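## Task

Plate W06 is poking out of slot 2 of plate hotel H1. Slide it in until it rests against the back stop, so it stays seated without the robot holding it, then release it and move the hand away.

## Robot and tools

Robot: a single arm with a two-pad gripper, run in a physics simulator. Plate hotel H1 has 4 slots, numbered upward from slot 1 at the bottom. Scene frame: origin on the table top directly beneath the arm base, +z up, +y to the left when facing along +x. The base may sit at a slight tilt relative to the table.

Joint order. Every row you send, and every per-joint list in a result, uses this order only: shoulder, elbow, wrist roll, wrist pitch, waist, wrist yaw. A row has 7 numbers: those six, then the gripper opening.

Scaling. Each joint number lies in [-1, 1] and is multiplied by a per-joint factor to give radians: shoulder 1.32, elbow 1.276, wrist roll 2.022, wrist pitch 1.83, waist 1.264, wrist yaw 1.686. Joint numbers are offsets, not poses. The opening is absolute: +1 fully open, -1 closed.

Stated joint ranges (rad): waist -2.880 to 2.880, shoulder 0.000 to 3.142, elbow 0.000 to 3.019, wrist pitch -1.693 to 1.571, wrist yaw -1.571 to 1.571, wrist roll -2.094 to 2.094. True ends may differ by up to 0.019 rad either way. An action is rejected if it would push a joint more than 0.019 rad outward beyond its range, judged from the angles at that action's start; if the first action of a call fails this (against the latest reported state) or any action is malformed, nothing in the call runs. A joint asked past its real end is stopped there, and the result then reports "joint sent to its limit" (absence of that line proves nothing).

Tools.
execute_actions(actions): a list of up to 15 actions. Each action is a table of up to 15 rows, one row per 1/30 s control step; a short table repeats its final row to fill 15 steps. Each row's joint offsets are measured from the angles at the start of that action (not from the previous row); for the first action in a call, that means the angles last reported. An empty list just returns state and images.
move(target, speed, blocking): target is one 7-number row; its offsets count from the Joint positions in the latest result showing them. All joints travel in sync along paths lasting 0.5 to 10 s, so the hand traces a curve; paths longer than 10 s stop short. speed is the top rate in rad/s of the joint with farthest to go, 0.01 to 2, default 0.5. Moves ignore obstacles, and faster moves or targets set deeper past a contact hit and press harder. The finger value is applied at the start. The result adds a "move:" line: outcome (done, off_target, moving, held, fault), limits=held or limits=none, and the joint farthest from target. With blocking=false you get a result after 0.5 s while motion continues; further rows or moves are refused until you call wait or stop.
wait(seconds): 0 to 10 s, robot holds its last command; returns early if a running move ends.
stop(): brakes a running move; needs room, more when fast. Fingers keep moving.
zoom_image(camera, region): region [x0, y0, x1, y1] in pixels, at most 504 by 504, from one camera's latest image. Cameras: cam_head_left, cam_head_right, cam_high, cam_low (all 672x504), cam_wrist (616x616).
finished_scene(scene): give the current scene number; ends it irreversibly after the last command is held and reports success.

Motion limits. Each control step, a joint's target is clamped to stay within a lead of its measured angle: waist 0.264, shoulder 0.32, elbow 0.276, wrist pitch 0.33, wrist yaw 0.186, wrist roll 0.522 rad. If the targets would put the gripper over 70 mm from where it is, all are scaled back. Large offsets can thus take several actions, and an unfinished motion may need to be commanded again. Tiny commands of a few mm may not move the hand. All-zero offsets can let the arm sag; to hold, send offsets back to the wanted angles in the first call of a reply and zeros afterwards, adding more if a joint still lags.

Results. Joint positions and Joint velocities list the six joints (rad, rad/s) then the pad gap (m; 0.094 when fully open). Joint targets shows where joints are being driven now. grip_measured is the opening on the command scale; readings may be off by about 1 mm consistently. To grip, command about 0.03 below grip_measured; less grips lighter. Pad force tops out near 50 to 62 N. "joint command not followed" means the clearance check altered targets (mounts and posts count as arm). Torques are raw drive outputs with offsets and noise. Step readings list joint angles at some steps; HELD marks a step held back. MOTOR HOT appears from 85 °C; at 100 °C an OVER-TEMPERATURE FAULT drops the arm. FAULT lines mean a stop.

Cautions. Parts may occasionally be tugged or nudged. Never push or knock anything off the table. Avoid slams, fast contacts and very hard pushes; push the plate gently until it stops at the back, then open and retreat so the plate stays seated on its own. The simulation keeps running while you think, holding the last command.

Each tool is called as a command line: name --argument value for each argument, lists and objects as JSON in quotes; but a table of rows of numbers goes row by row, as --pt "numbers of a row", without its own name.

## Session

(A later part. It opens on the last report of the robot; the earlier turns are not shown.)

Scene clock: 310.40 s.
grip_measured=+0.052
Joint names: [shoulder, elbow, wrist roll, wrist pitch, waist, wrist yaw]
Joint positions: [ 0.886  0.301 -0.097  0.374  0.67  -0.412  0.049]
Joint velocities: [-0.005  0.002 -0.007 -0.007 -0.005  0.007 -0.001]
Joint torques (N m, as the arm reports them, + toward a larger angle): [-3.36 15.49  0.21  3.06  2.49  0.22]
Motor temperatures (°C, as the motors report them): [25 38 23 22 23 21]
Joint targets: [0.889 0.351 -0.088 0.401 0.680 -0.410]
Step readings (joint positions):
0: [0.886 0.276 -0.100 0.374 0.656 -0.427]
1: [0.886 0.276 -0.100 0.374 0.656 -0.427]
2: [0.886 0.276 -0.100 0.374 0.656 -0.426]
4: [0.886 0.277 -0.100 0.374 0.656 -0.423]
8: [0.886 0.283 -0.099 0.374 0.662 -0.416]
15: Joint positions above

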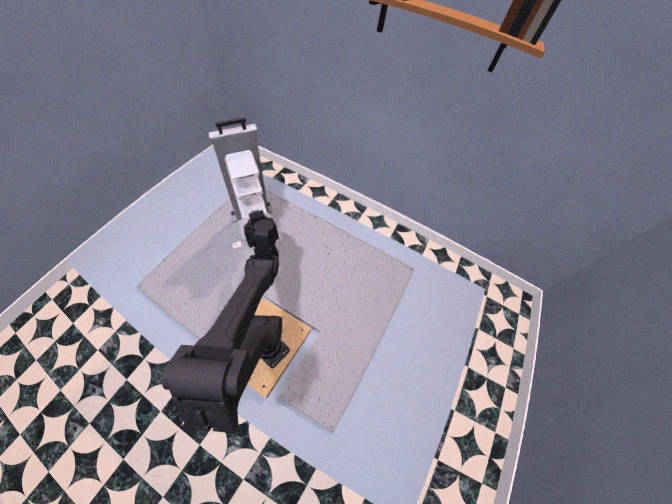

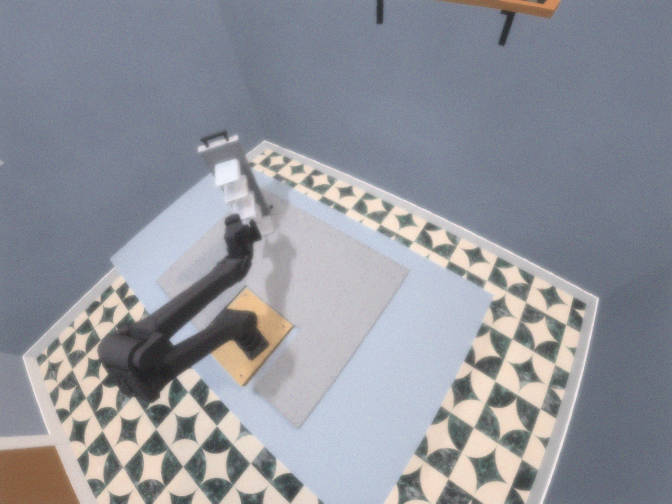

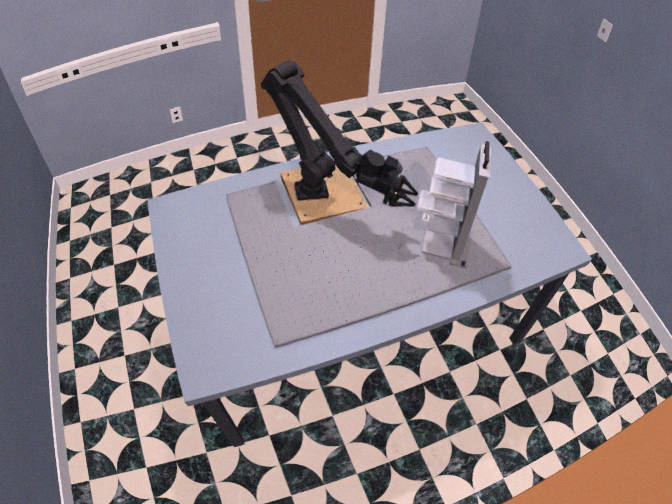

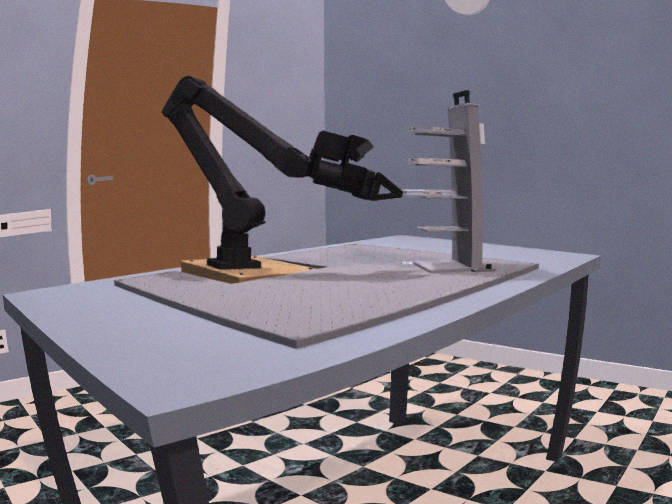

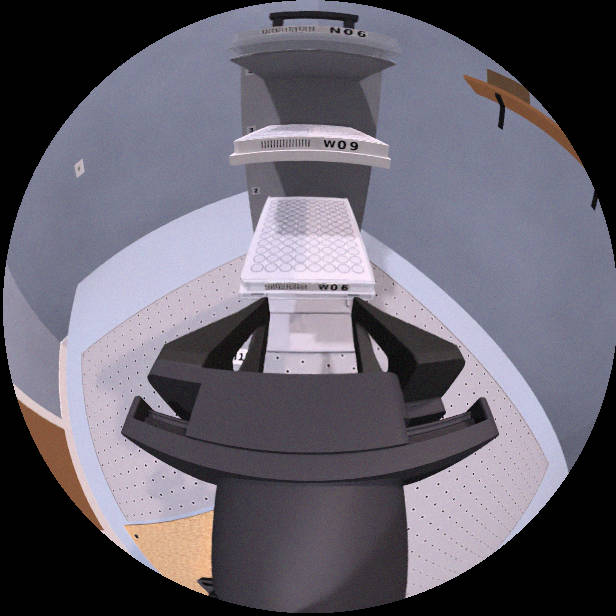

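execute_actions --actions '[[[0.0040,0.0400,0.0046,0.0155,0.0086,0.0016,0.05],[0.0068,0.0414,0.0047,0.0167,0.0097,0.0023,0.05],[0.0108,0.0433,0.0049,0.0184,0.0112,0.0033,0.05],[0.0153,0.0454,0.0051,0.0203,0.0130,0.0044,0.05],[0.0198,0.0476,0.0053,0.0221,0.0148,0.0055,0.05],[0.0243,0.0497,0.0055,0.0240,0.0166,0.0066,0.05],[0.0289,0.0519,0.0057,0.0259,0.0183,0.0077,0.05],[0.0334,0.0541,0.0059,0.0278,0.0201,0.0088,0.05],[0.0379,0.0562,0.0061,0.0297,0.0219,0.0099,0.05],[0.0424,0.0584,0.0063,0.0316,0.0237,0.0110,0.05],[0.0469,0.0605,0.0065,0.0335,0.0254,0.0121,0.05],[0.0509,0.0624,0.0067,0.0352,0.0270,0.0131,0.05],[0.0543,0.0640,0.0068,0.0366,0.0283,0.0139,0.05],[0.0571,0.0654,0.0069,0.0378,0.0294,0.0146,0.05],[0.0588,0.0662,0.0070,0.0385,0.0301,0.0150,0.05]]]'

execute_actions --actions '[]'

Scene clock: 391.57 s.
grip_measured=+0.052
Joint names: [shoulder, elbow, wrist roll, wrist pitch, waist, wrist yaw]
Joint positions: [ 0.948  0.331 -0.092  0.412  0.695 -0.39   0.049]
Joint velocities: [ 0.122  0.066 -0.007  0.042  0.044  0.037  0.   ]
Joint torques (N m, as the arm reports them, + toward a larger angle): [-3.54 15.31  0.2   3.01  2.9   0.28]
Motor temperatures (°C, as the motors report them): [25 40 23 22 23 21]
Joint targets: [0.964 0.386 -0.083 0.444 0.708 -0.387]
Step readings (joint positions):
0: [0.886 0.301 -0.096 0.374 0.670 -0.412]
1: [0.886 0.301 -0.096 0.374 0.670 -0.412]
2: [0.886 0.301 -0.096 0.374 0.670 -0.411]
4: [0.887 0.301 -0.096 0.377 0.671 -0.408]
8: [0.905 0.310 -0.095 0.389 0.680 -0.401]
15: Joint positions above

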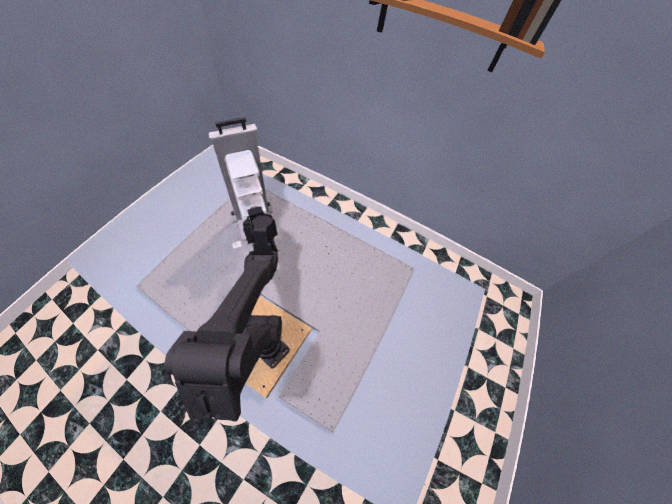

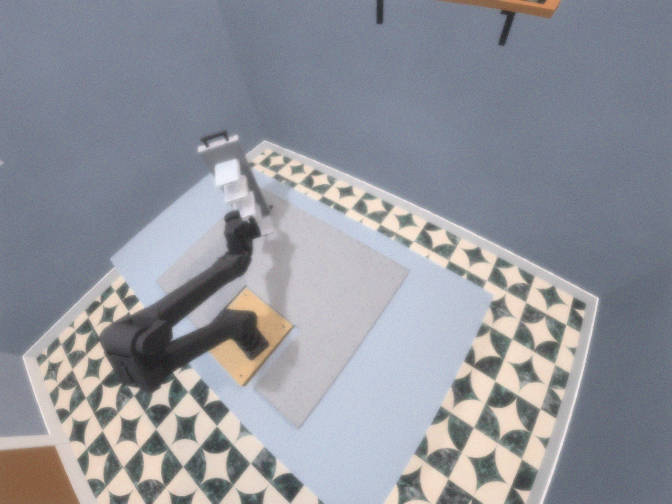

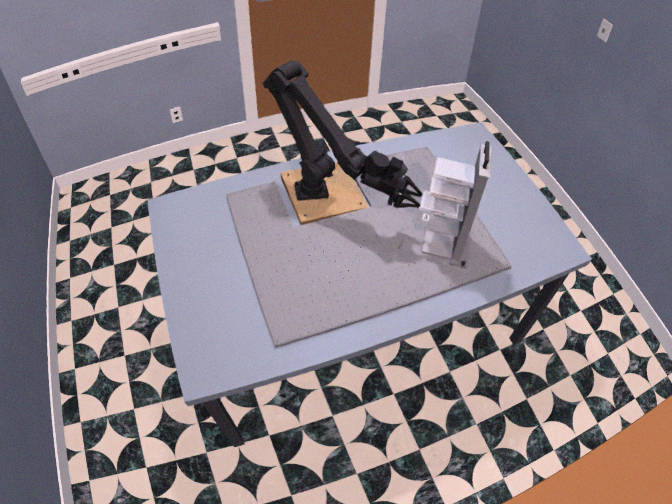

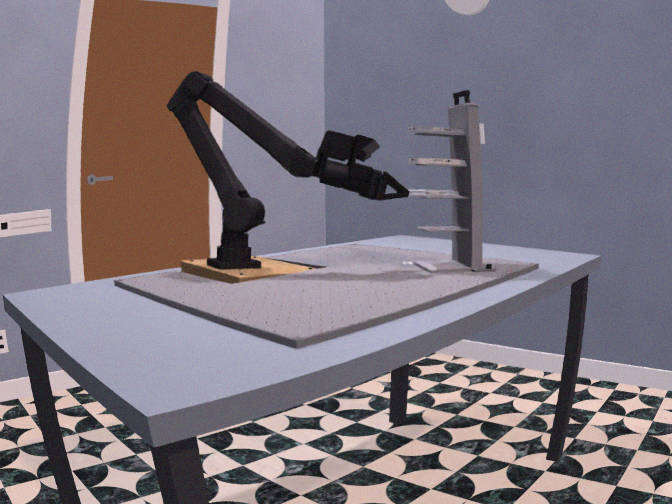

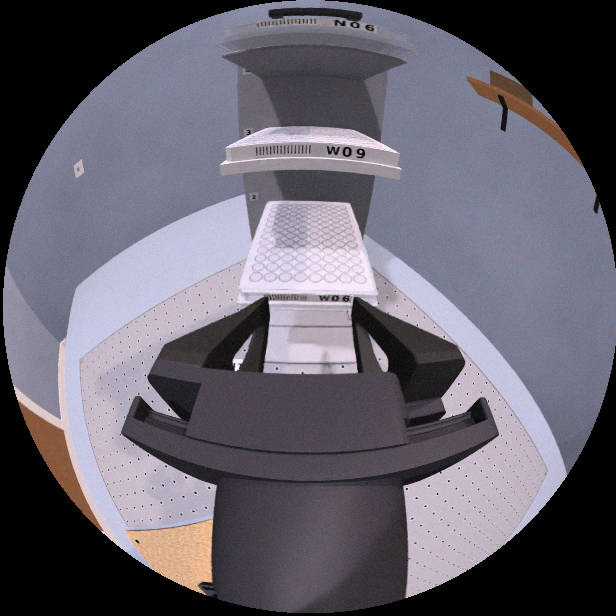

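Scene clock: 391.57 s.
grip_measured=+0.052
Joint names: [shoulder, elbow, wrist roll, wrist pitch, waist, wrist yaw]
Joint positions: [ 0.948  0.331 -0.092  0.412  0.695 -0.39   0.049]
Joint velocities: [ 0.122  0.066 -0.007  0.042  0.044  0.037  0.   ]
Joint torques (N m, as the arm reports them, + toward a larger angle): [-3.54 15.31  0.2   3.01  2.9   0.28]
Motor temperatures (°C, as the motors report them): [25 40 23 22 23 21]
Joint targets: [0.964 0.386 -0.083 0.444 0.708 -0.387]

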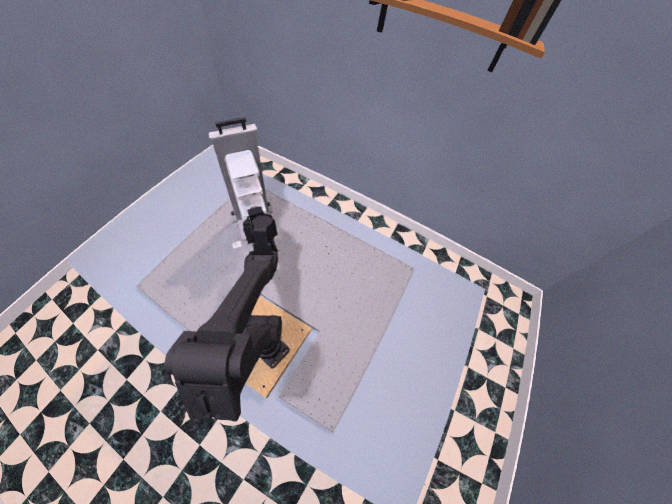

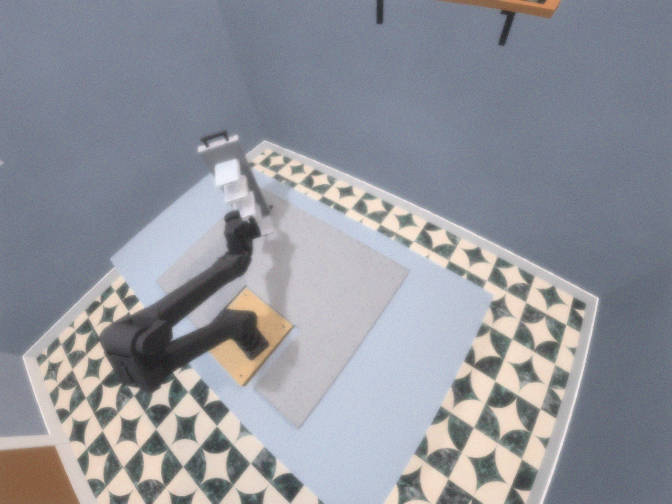

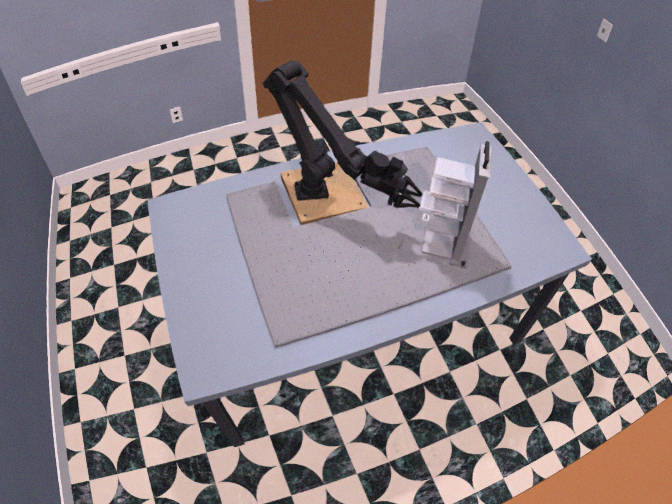

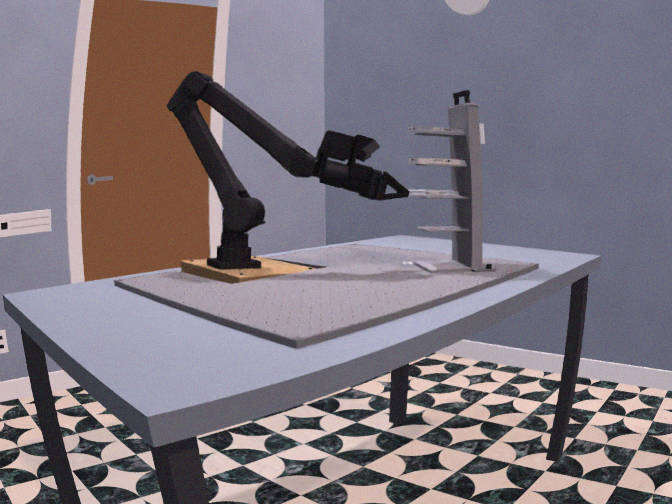

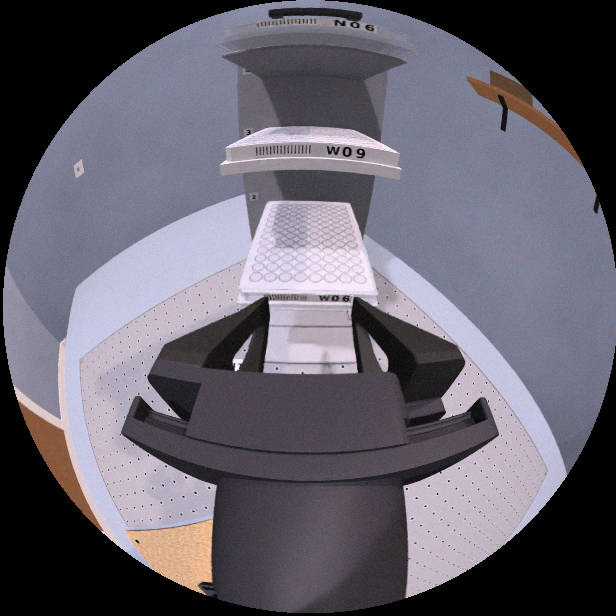

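wait --seconds 0

zoom_image --camera "cam_low" --region '[375, 145, 485, 215]'

zoom_image --camera "cam_high" --region '[390, 150, 480, 250]'

Scene clock: 396.27 s.
grip_measured=+0.052
Joint names: [shoulder, elbow, wrist roll, wrist pitch, waist, wrist yaw]
Joint positions: [ 0.955  0.334 -0.091  0.416  0.697 -0.389  0.049]
Joint velocities: [ 0.005  0.012 -0.037  0.012 -0.015  0.007 -0.   ]
Joint torques (N m, as the arm reports them, + toward a larger angle): [-3.8  15.3   0.19  3.12  2.74  0.24]
Motor temperatures (°C, as the motors report them): [25 40 23 22 23 21]
Joint targets: [0.964 0.385 -0.083 0.444 0.708 -0.387]

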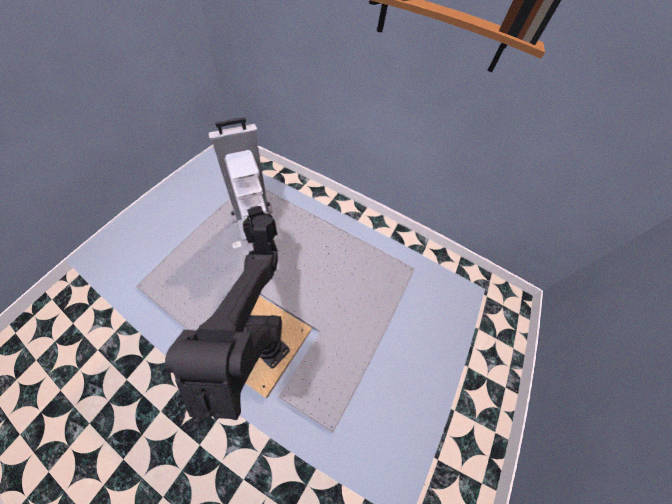

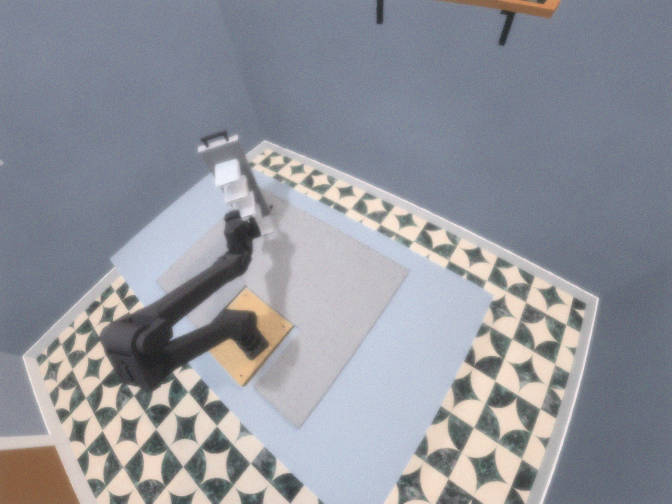

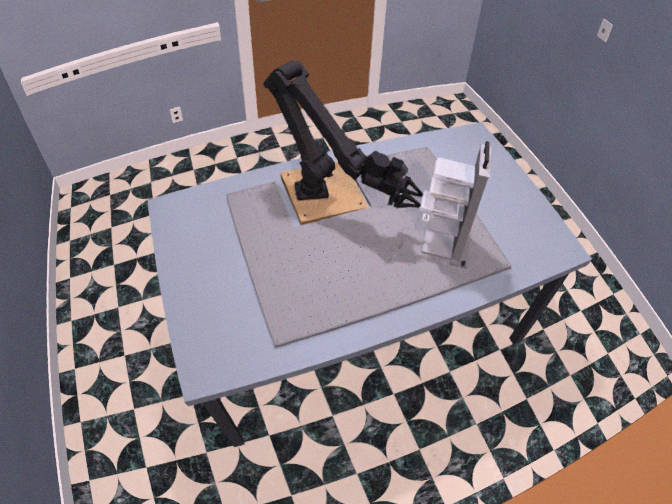

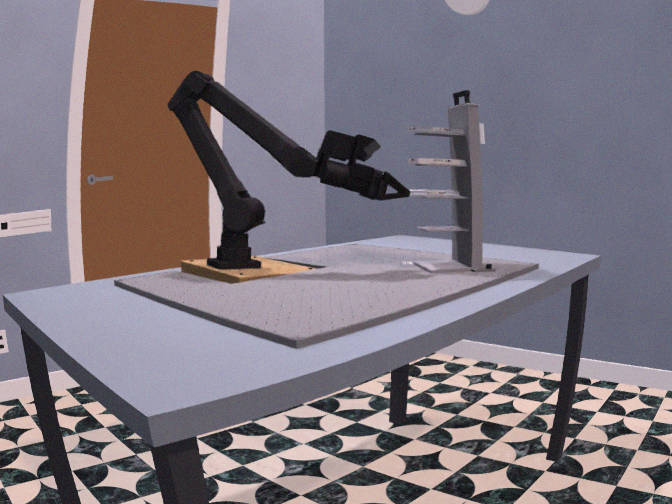

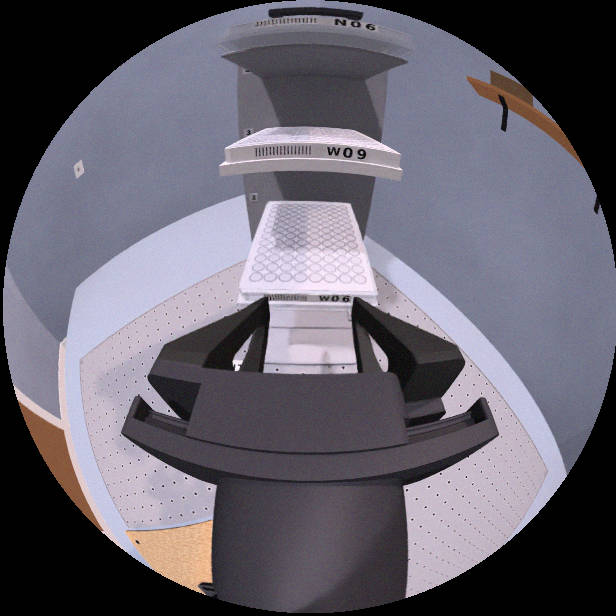

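Region (375, 145, 485, 215) of cam_low's 672x504 image, scaled by 4.582, with more detail than that image has; it fills the top 321 rows of this view, and the rest is white.

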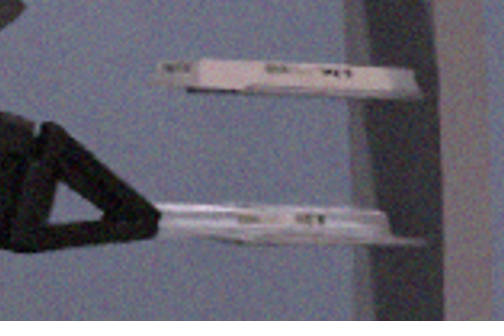

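Region (390, 150, 480, 250) of cam_high's 672x504 image, scaled by 5.040, with more detail than that image has; it fills the left 454 columns of this view, and the rest is white.

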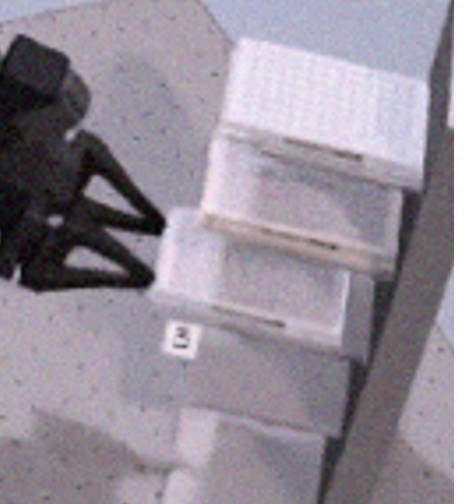

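execute_actions --actions '[[[0.0075,0.0403,0.0040,0.0156,0.0089,0.0014,0.05],[0.0085,0.0408,0.0041,0.0160,0.0093,0.0016,0.05],[0.0103,0.0417,0.0042,0.0167,0.0099,0.0021,0.05],[0.0124,0.0427,0.0042,0.0176,0.0107,0.0026,0.05],[0.0148,0.0438,0.0043,0.0186,0.0115,0.0032,0.05],[0.0173,0.0450,0.0045,0.0196,0.0124,0.0039,0.05],[0.0197,0.0462,0.0046,0.0206,0.0132,0.0045,0.05],[0.0221,0.0473,0.0047,0.0216,0.0141,0.0051,0.05],[0.0246,0.0485,0.0048,0.0225,0.0150,0.0057,0.05],[0.0270,0.0497,0.0049,0.0235,0.0158,0.0064,0.05],[0.0295,0.0508,0.0050,0.0245,0.0167,0.0070,0.05],[0.0319,0.0520,0.0051,0.0255,0.0175,0.0076,0.05],[0.0340,0.0530,0.0052,0.0264,0.0183,0.0081,0.05],[0.0361,0.0540,0.0053,0.0272,0.0190,0.0087,0.05],[0.0382,0.0550,0.0054,0.0281,0.0197,0.0092,0.05]],[[0.0150,0.0439,0.0043,0.0176,0.0109,0.0022,0.05],[0.0168,0.0448,0.0044,0.0183,0.0115,0.0027,0.05],[0.0185,0.0456,0.0044,0.0190,0.0121,0.0031,0.05],[0.0203,0.0464,0.0045,0.0197,0.0128,0.0036,0.05],[0.0217,0.0471,0.0046,0.0203,0.0132,0.0039,0.05],[0.0231,0.0478,0.0046,0.0209,0.0137,0.0043,0.05],[0.0245,0.0484,0.0047,0.0214,0.0142,0.0046,0.05],[0.0258,0.0491,0.0047,0.0220,0.0147,0.0050,0.05],[0.0269,0.0496,0.0048,0.0224,0.0151,0.0053,0.05],[0.0279,0.0501,0.0048,0.0229,0.0154,0.0055,0.05],[0.0290,0.0506,0.0049,0.0233,0.0158,0.0058,0.05],[0.0297,0.0509,0.0049,0.0236,0.0161,0.0060,0.05],[0.0302,0.0512,0.0049,0.0238,0.0162,0.0061,0.05],[0.0306,0.0514,0.0049,0.0239,0.0164,0.0062,0.05],[0.0307,0.0514,0.0050,0.0240,0.0164,0.0063,0.05]]]'

Scene clock: 465.40 s.
grip_measured=+0.052
Joint names: [shoulder, elbow, wrist roll, wrist pitch, waist, wrist yaw]
Joint positions: [ 1.015  0.365 -0.088  0.452  0.72  -0.37   0.049]
Joint velocities: [ 0.024  0.012  0.007  0.027 -0.005 -0.007  0.001]
Joint torques (N m, as the arm reports them, + toward a larger angle): [-4.57 15.22  0.19  2.88  3.08  0.22]
Motor temperatures (°C, as the motors report them): [25 42 23 22 23 21]
Joint targets: [1.029 0.416 -0.079 0.480 0.731 -0.367]
Step readings (joint positions; steps 1 to 15: 1st action; 16 to 30: 2nd action):
0: [0.955 0.334 -0.091 0.416 0.697 -0.389]
1: [0.955 0.334 -0.091 0.416 0.697 -0.389]
2: [0.955 0.334 -0.091 0.416 0.697 -0.389]
4: [0.955 0.334 -0.091 0.416 0.698 -0.388]
8: [0.964 0.338 -0.091 0.424 0.702 -0.385]
15: [0.988 0.351 -0.089 0.436 0.710 -0.377]
16: [0.991 0.352 -0.089 0.438 0.711 -0.377]
17: [0.993 0.354 -0.089 0.439 0.712 -0.376]
19: [0.998 0.356 -0.089 0.442 0.714 -0.375]
23: [1.006 0.360 -0.089 0.447 0.716 -0.372]
30: Joint positions above

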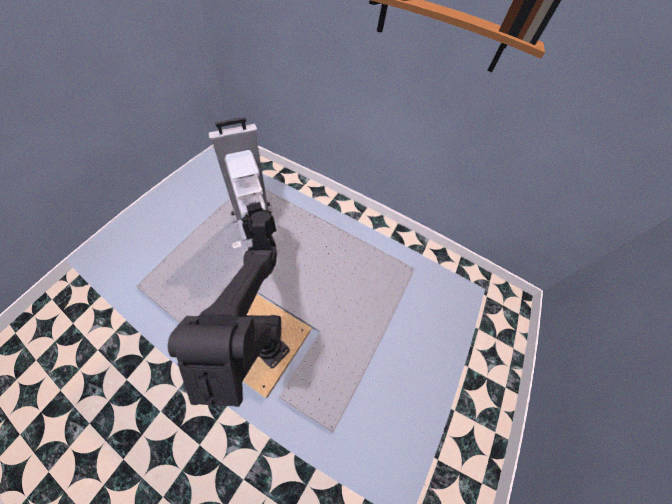

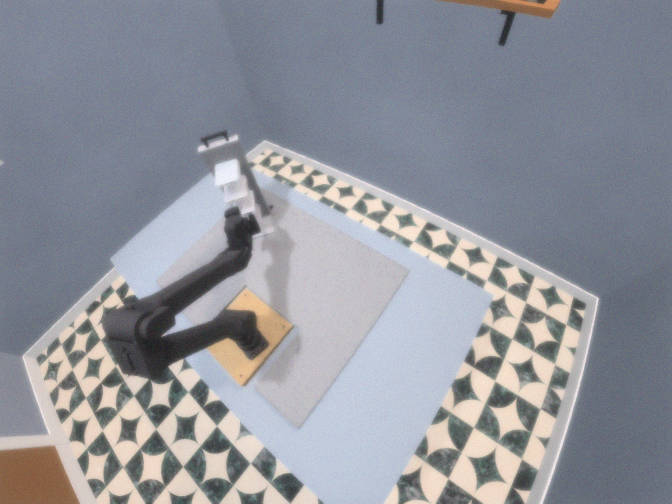

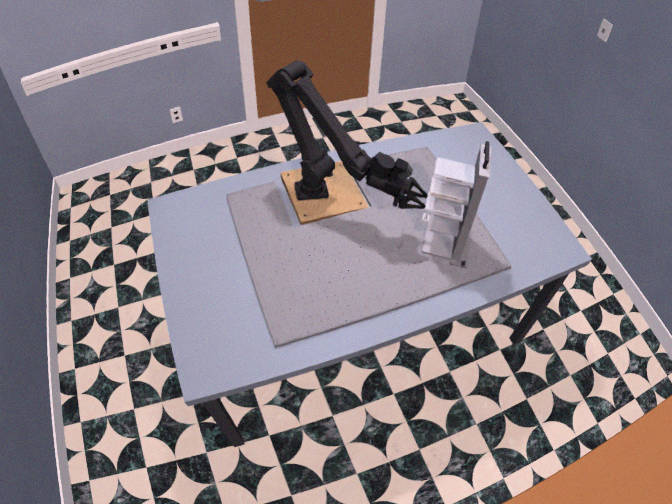

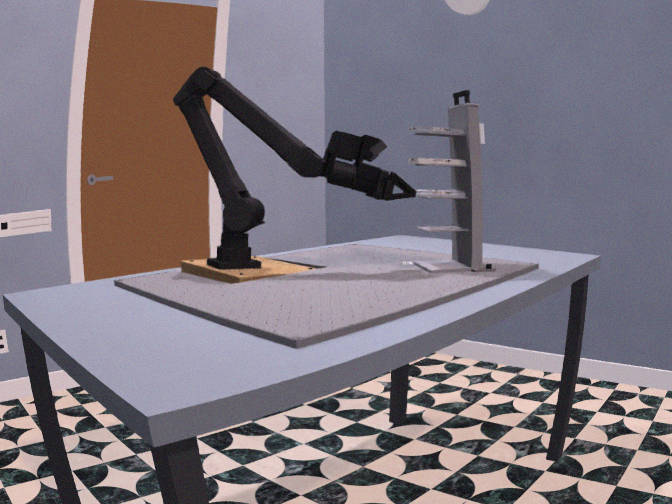

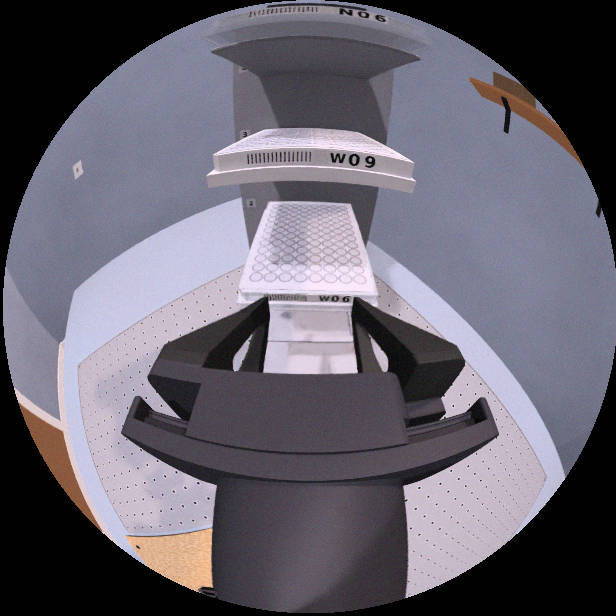

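wait --seconds 0

zoom_image --camera "cam_low" --region '[375, 145, 485, 215]'

zoom_image --camera "cam_high" --region '[410, 150, 490, 240]'

zoom_image --camera "cam_wrist" --region '[230, 170, 390, 330]'

Scene clock: 469.40 s.
grip_measured=+0.052
Joint names: [shoulder, elbow, wrist roll, wrist pitch, waist, wrist yaw]
Joint positions: [ 1.016  0.365 -0.088  0.452  0.72  -0.37   0.049]
Joint velocities: [ 0.005  0.012 -0.022 -0.012 -0.015 -0.007 -0.   ]
Joint torques (N m, as the arm reports them, + toward a larger angle): [-4.32 15.11  0.19  3.09  2.78  0.25]
Motor temperatures (°C, as the motors report them): [25 42 23 22 23 21]
Joint targets: [1.029 0.416 -0.079 0.480 0.731 -0.367]

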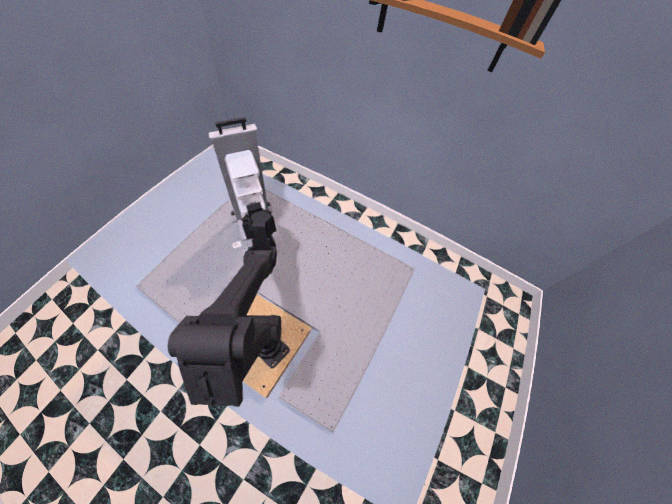

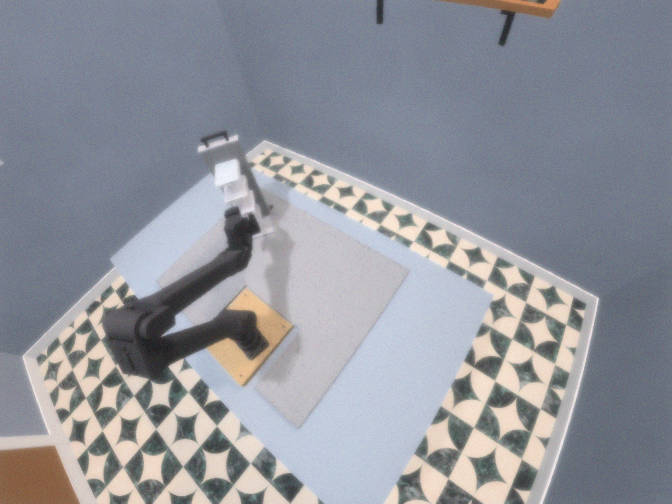

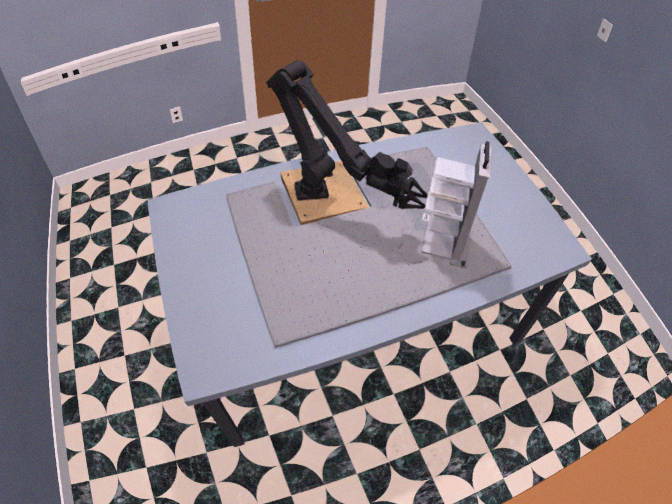

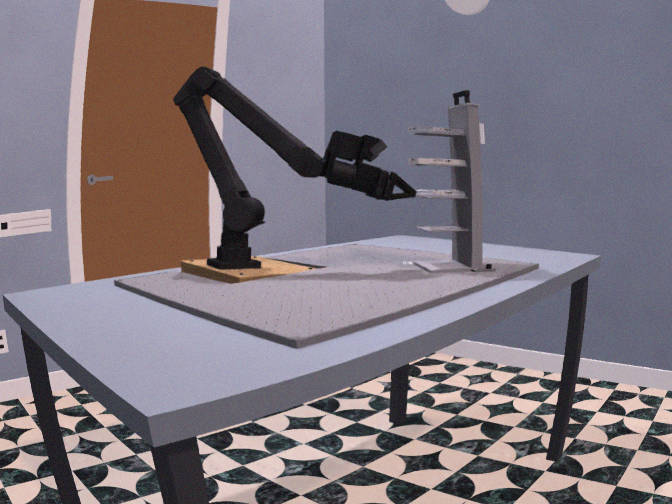

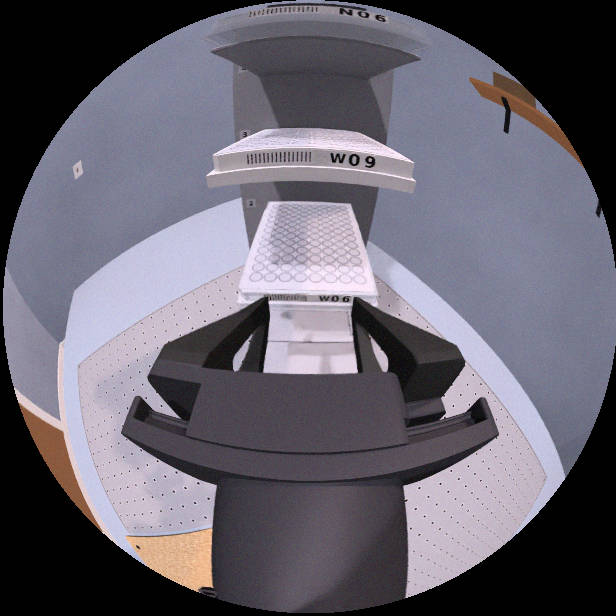

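Region (375, 145, 485, 215) of cam_low's 672x504 image, scaled by 4.582, with more detail than that image has; it fills the top 321 rows of this view, and the rest is white.

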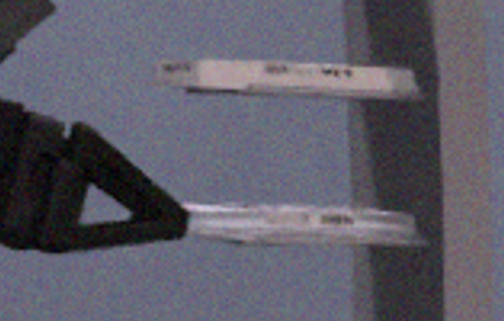

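Region (410, 150, 490, 240) of cam_high's 672x504 image, scaled by 5.600, with more detail than that image has.

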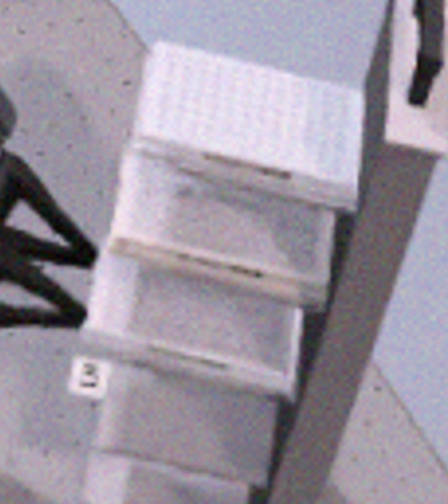

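Region (230, 170, 390, 330) of cam_wrist's 616x616 image, scaled by 3.150, with more detail than that image has.

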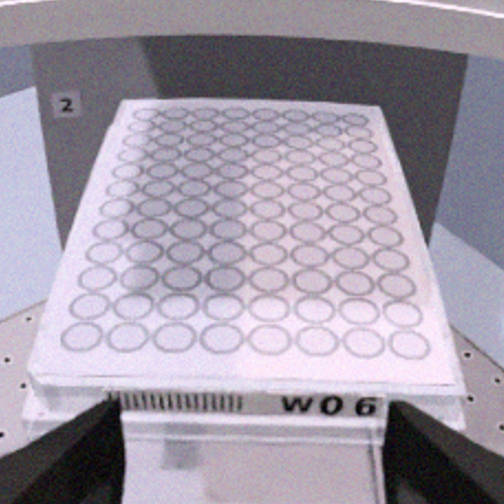

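execute_actions --actions '[]'

Scene clock: 498.20 s.
grip_measured=+0.052
Joint names: [shoulder, elbow, wrist roll, wrist pitch, waist, wrist yaw]
Joint positions: [ 1.016  0.365 -0.088  0.452  0.72  -0.37   0.049]
Joint velocities: [ 0.005 -0.012 -0.007 -0.002 -0.005  0.022 -0.001]
Joint torques (N m, as the arm reports them, + toward a larger angle): [-4.3  15.11  0.19  3.1   2.77  0.25]
Motor temperatures (°C, as the motors report them): [25 43 23 22 23 21]
Joint targets: [1.029 0.416 -0.079 0.480 0.731 -0.367]

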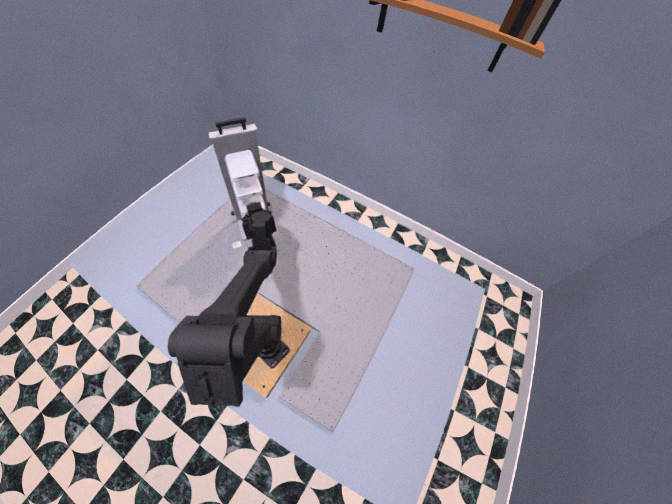

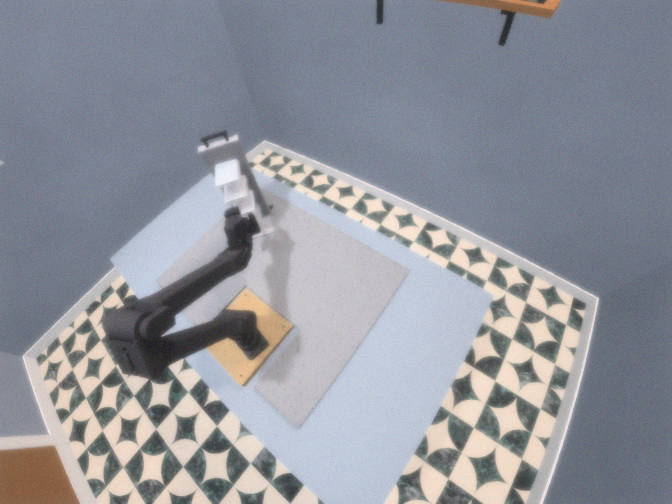

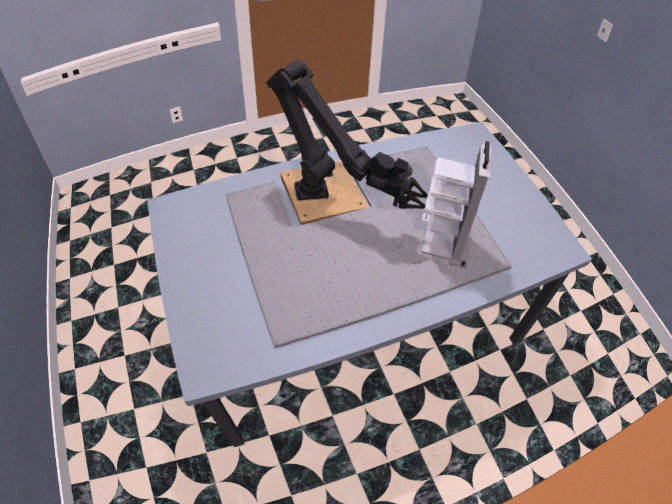

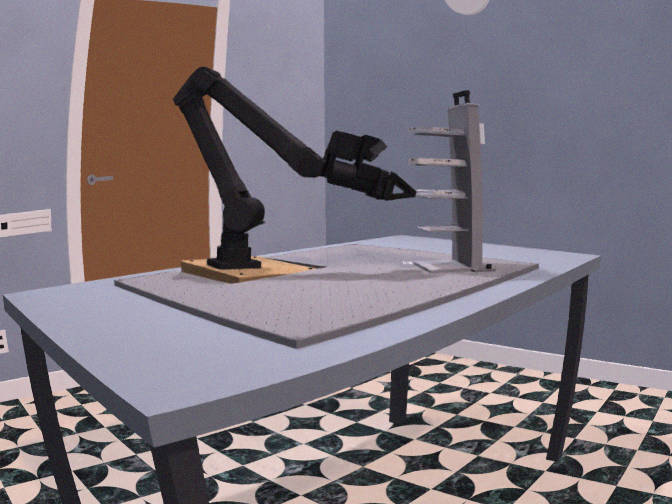

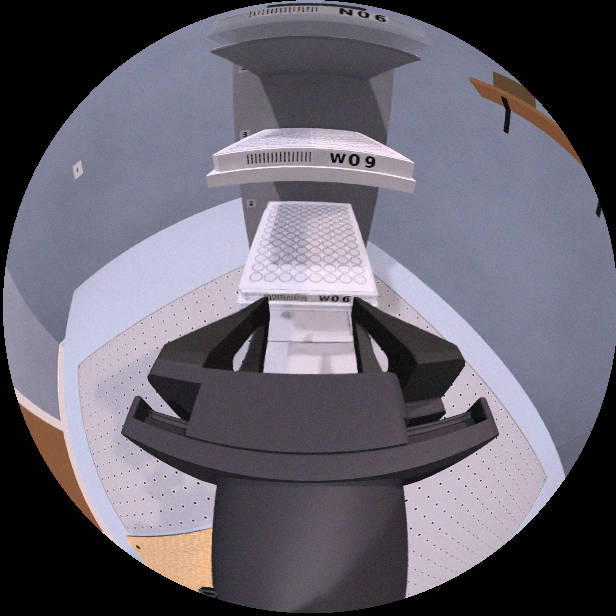

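execute_actions --actions '[[[0.0115,0.0409,0.0046,0.0160,0.0093,0.0022,0.05],[0.0133,0.0417,0.0047,0.0167,0.0099,0.0027,0.05],[0.0150,0.0426,0.0047,0.0174,0.0105,0.0031,0.05],[0.0167,0.0434,0.0048,0.0181,0.0111,0.0035,0.05],[0.0184,0.0443,0.0049,0.0188,0.0117,0.0040,0.05],[0.0202,0.0451,0.0050,0.0195,0.0123,0.0044,0.05],[0.0219,0.0460,0.0050,0.0202,0.0129,0.0048,0.05],[0.0236,0.0468,0.0051,0.0209,0.0135,0.0053,0.05],[0.0253,0.0477,0.0052,0.0216,0.0141,0.0057,0.05],[0.0271,0.0485,0.0053,0.0223,0.0147,0.0062,0.05]]]'

Scene clock: 505.63 s.
grip_measured=+0.052
Joint names: [shoulder, elbow, wrist roll, wrist pitch, waist, wrist yaw]
Joint positions: [ 1.032  0.372 -0.086  0.464  0.725 -0.363  0.049]
Joint velocities: [-0.005 -0.002  0.007  0.002 -0.005 -0.037 -0.001]
Joint torques (N m, as the arm reports them, + toward a larger angle): [-3.93 15.46  0.2   3.13  2.96  0.29]
Motor temperatures (°C, as the motors report them): [25 43 23 22 23 21]
Joint targets: [1.052 0.427 -0.077 0.493 0.738 -0.359]
Step readings (joint positions):
0: [1.016 0.365 -0.088 0.452 0.720 -0.370]
1: [1.016 0.365 -0.088 0.452 0.720 -0.369]
2: [1.016 0.365 -0.087 0.453 0.720 -0.369]
4: [1.019 0.365 -0.087 0.456 0.721 -0.368]
8: [1.029 0.371 -0.086 0.460 0.724 -0.364]
15: Joint positions above

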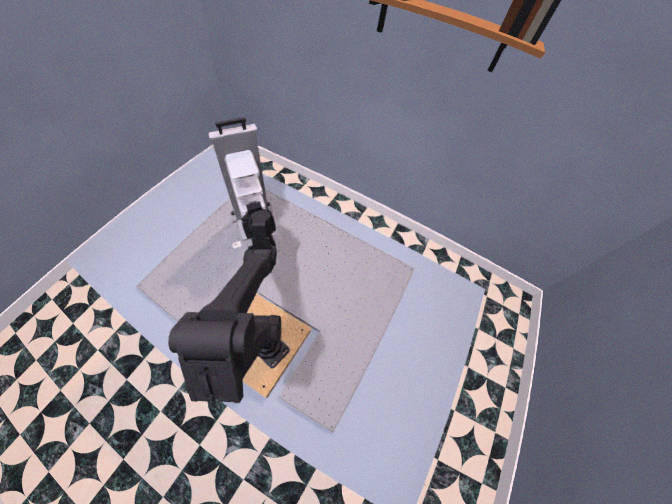

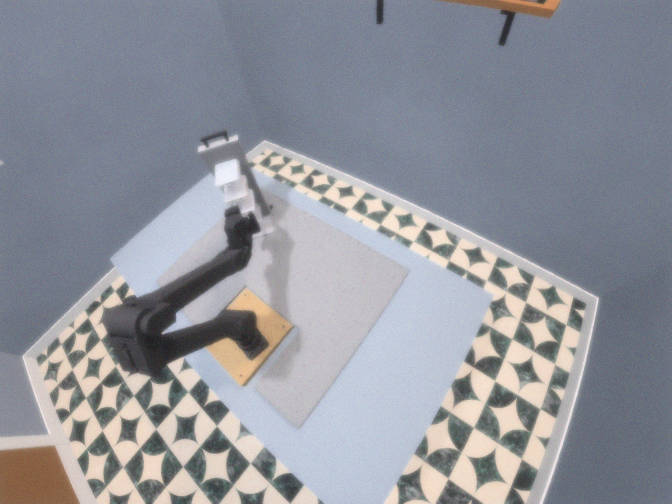

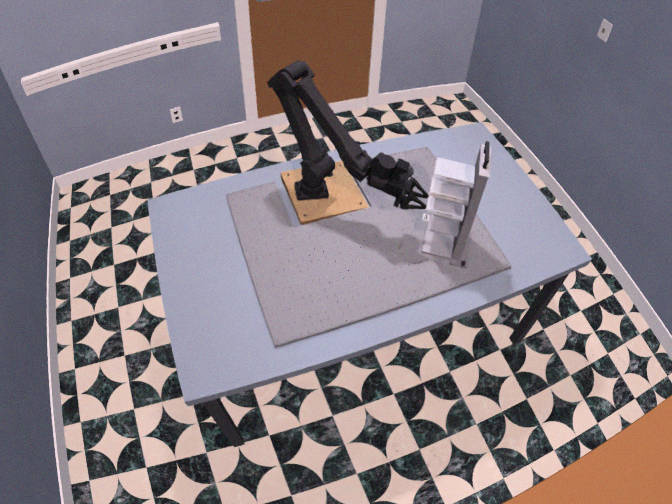

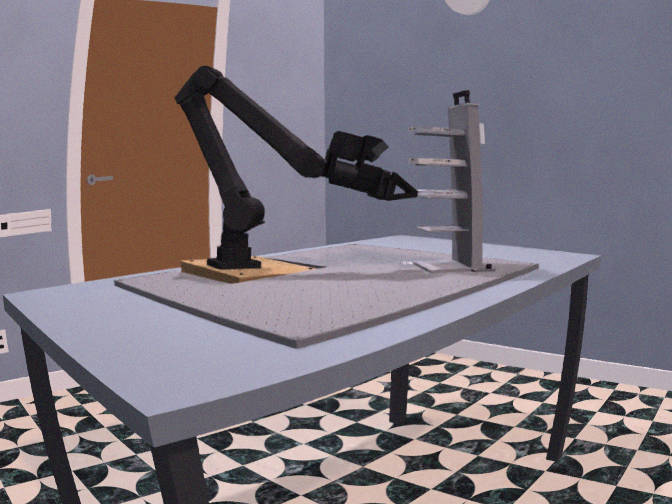

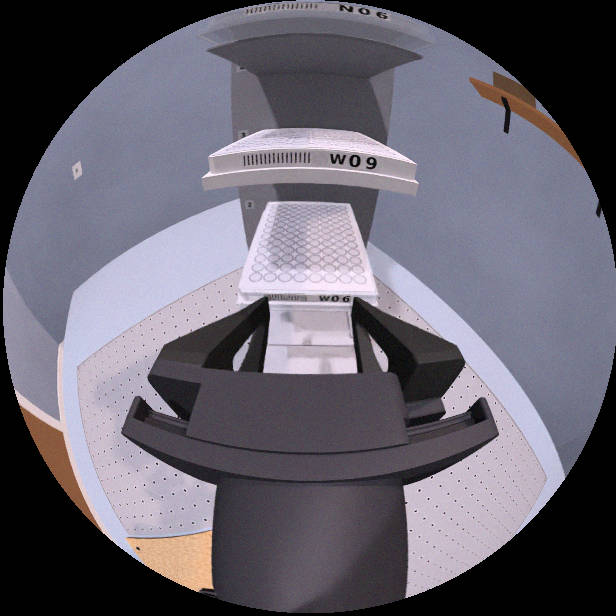

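zoom_image --camera "cam_low" --region '[375, 115, 495, 245]'

zoom_image --camera "cam_wrist" --region '[220, 170, 400, 330]'

Region (375, 115, 495, 245) of cam_low's 672x504 image, scaled by 3.877, with more detail than that image has; it fills the left 465 columns of this view, and the rest is white.

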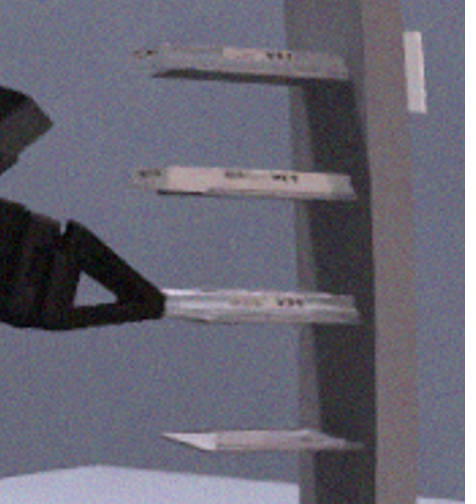

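Region (220, 170, 400, 330) of cam_wrist's 616x616 image, scaled by 2.800, with more detail than that image has.

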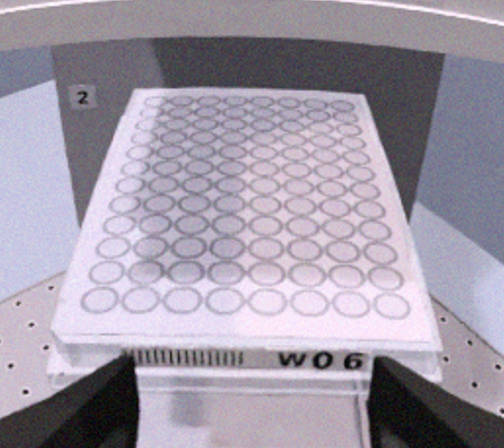

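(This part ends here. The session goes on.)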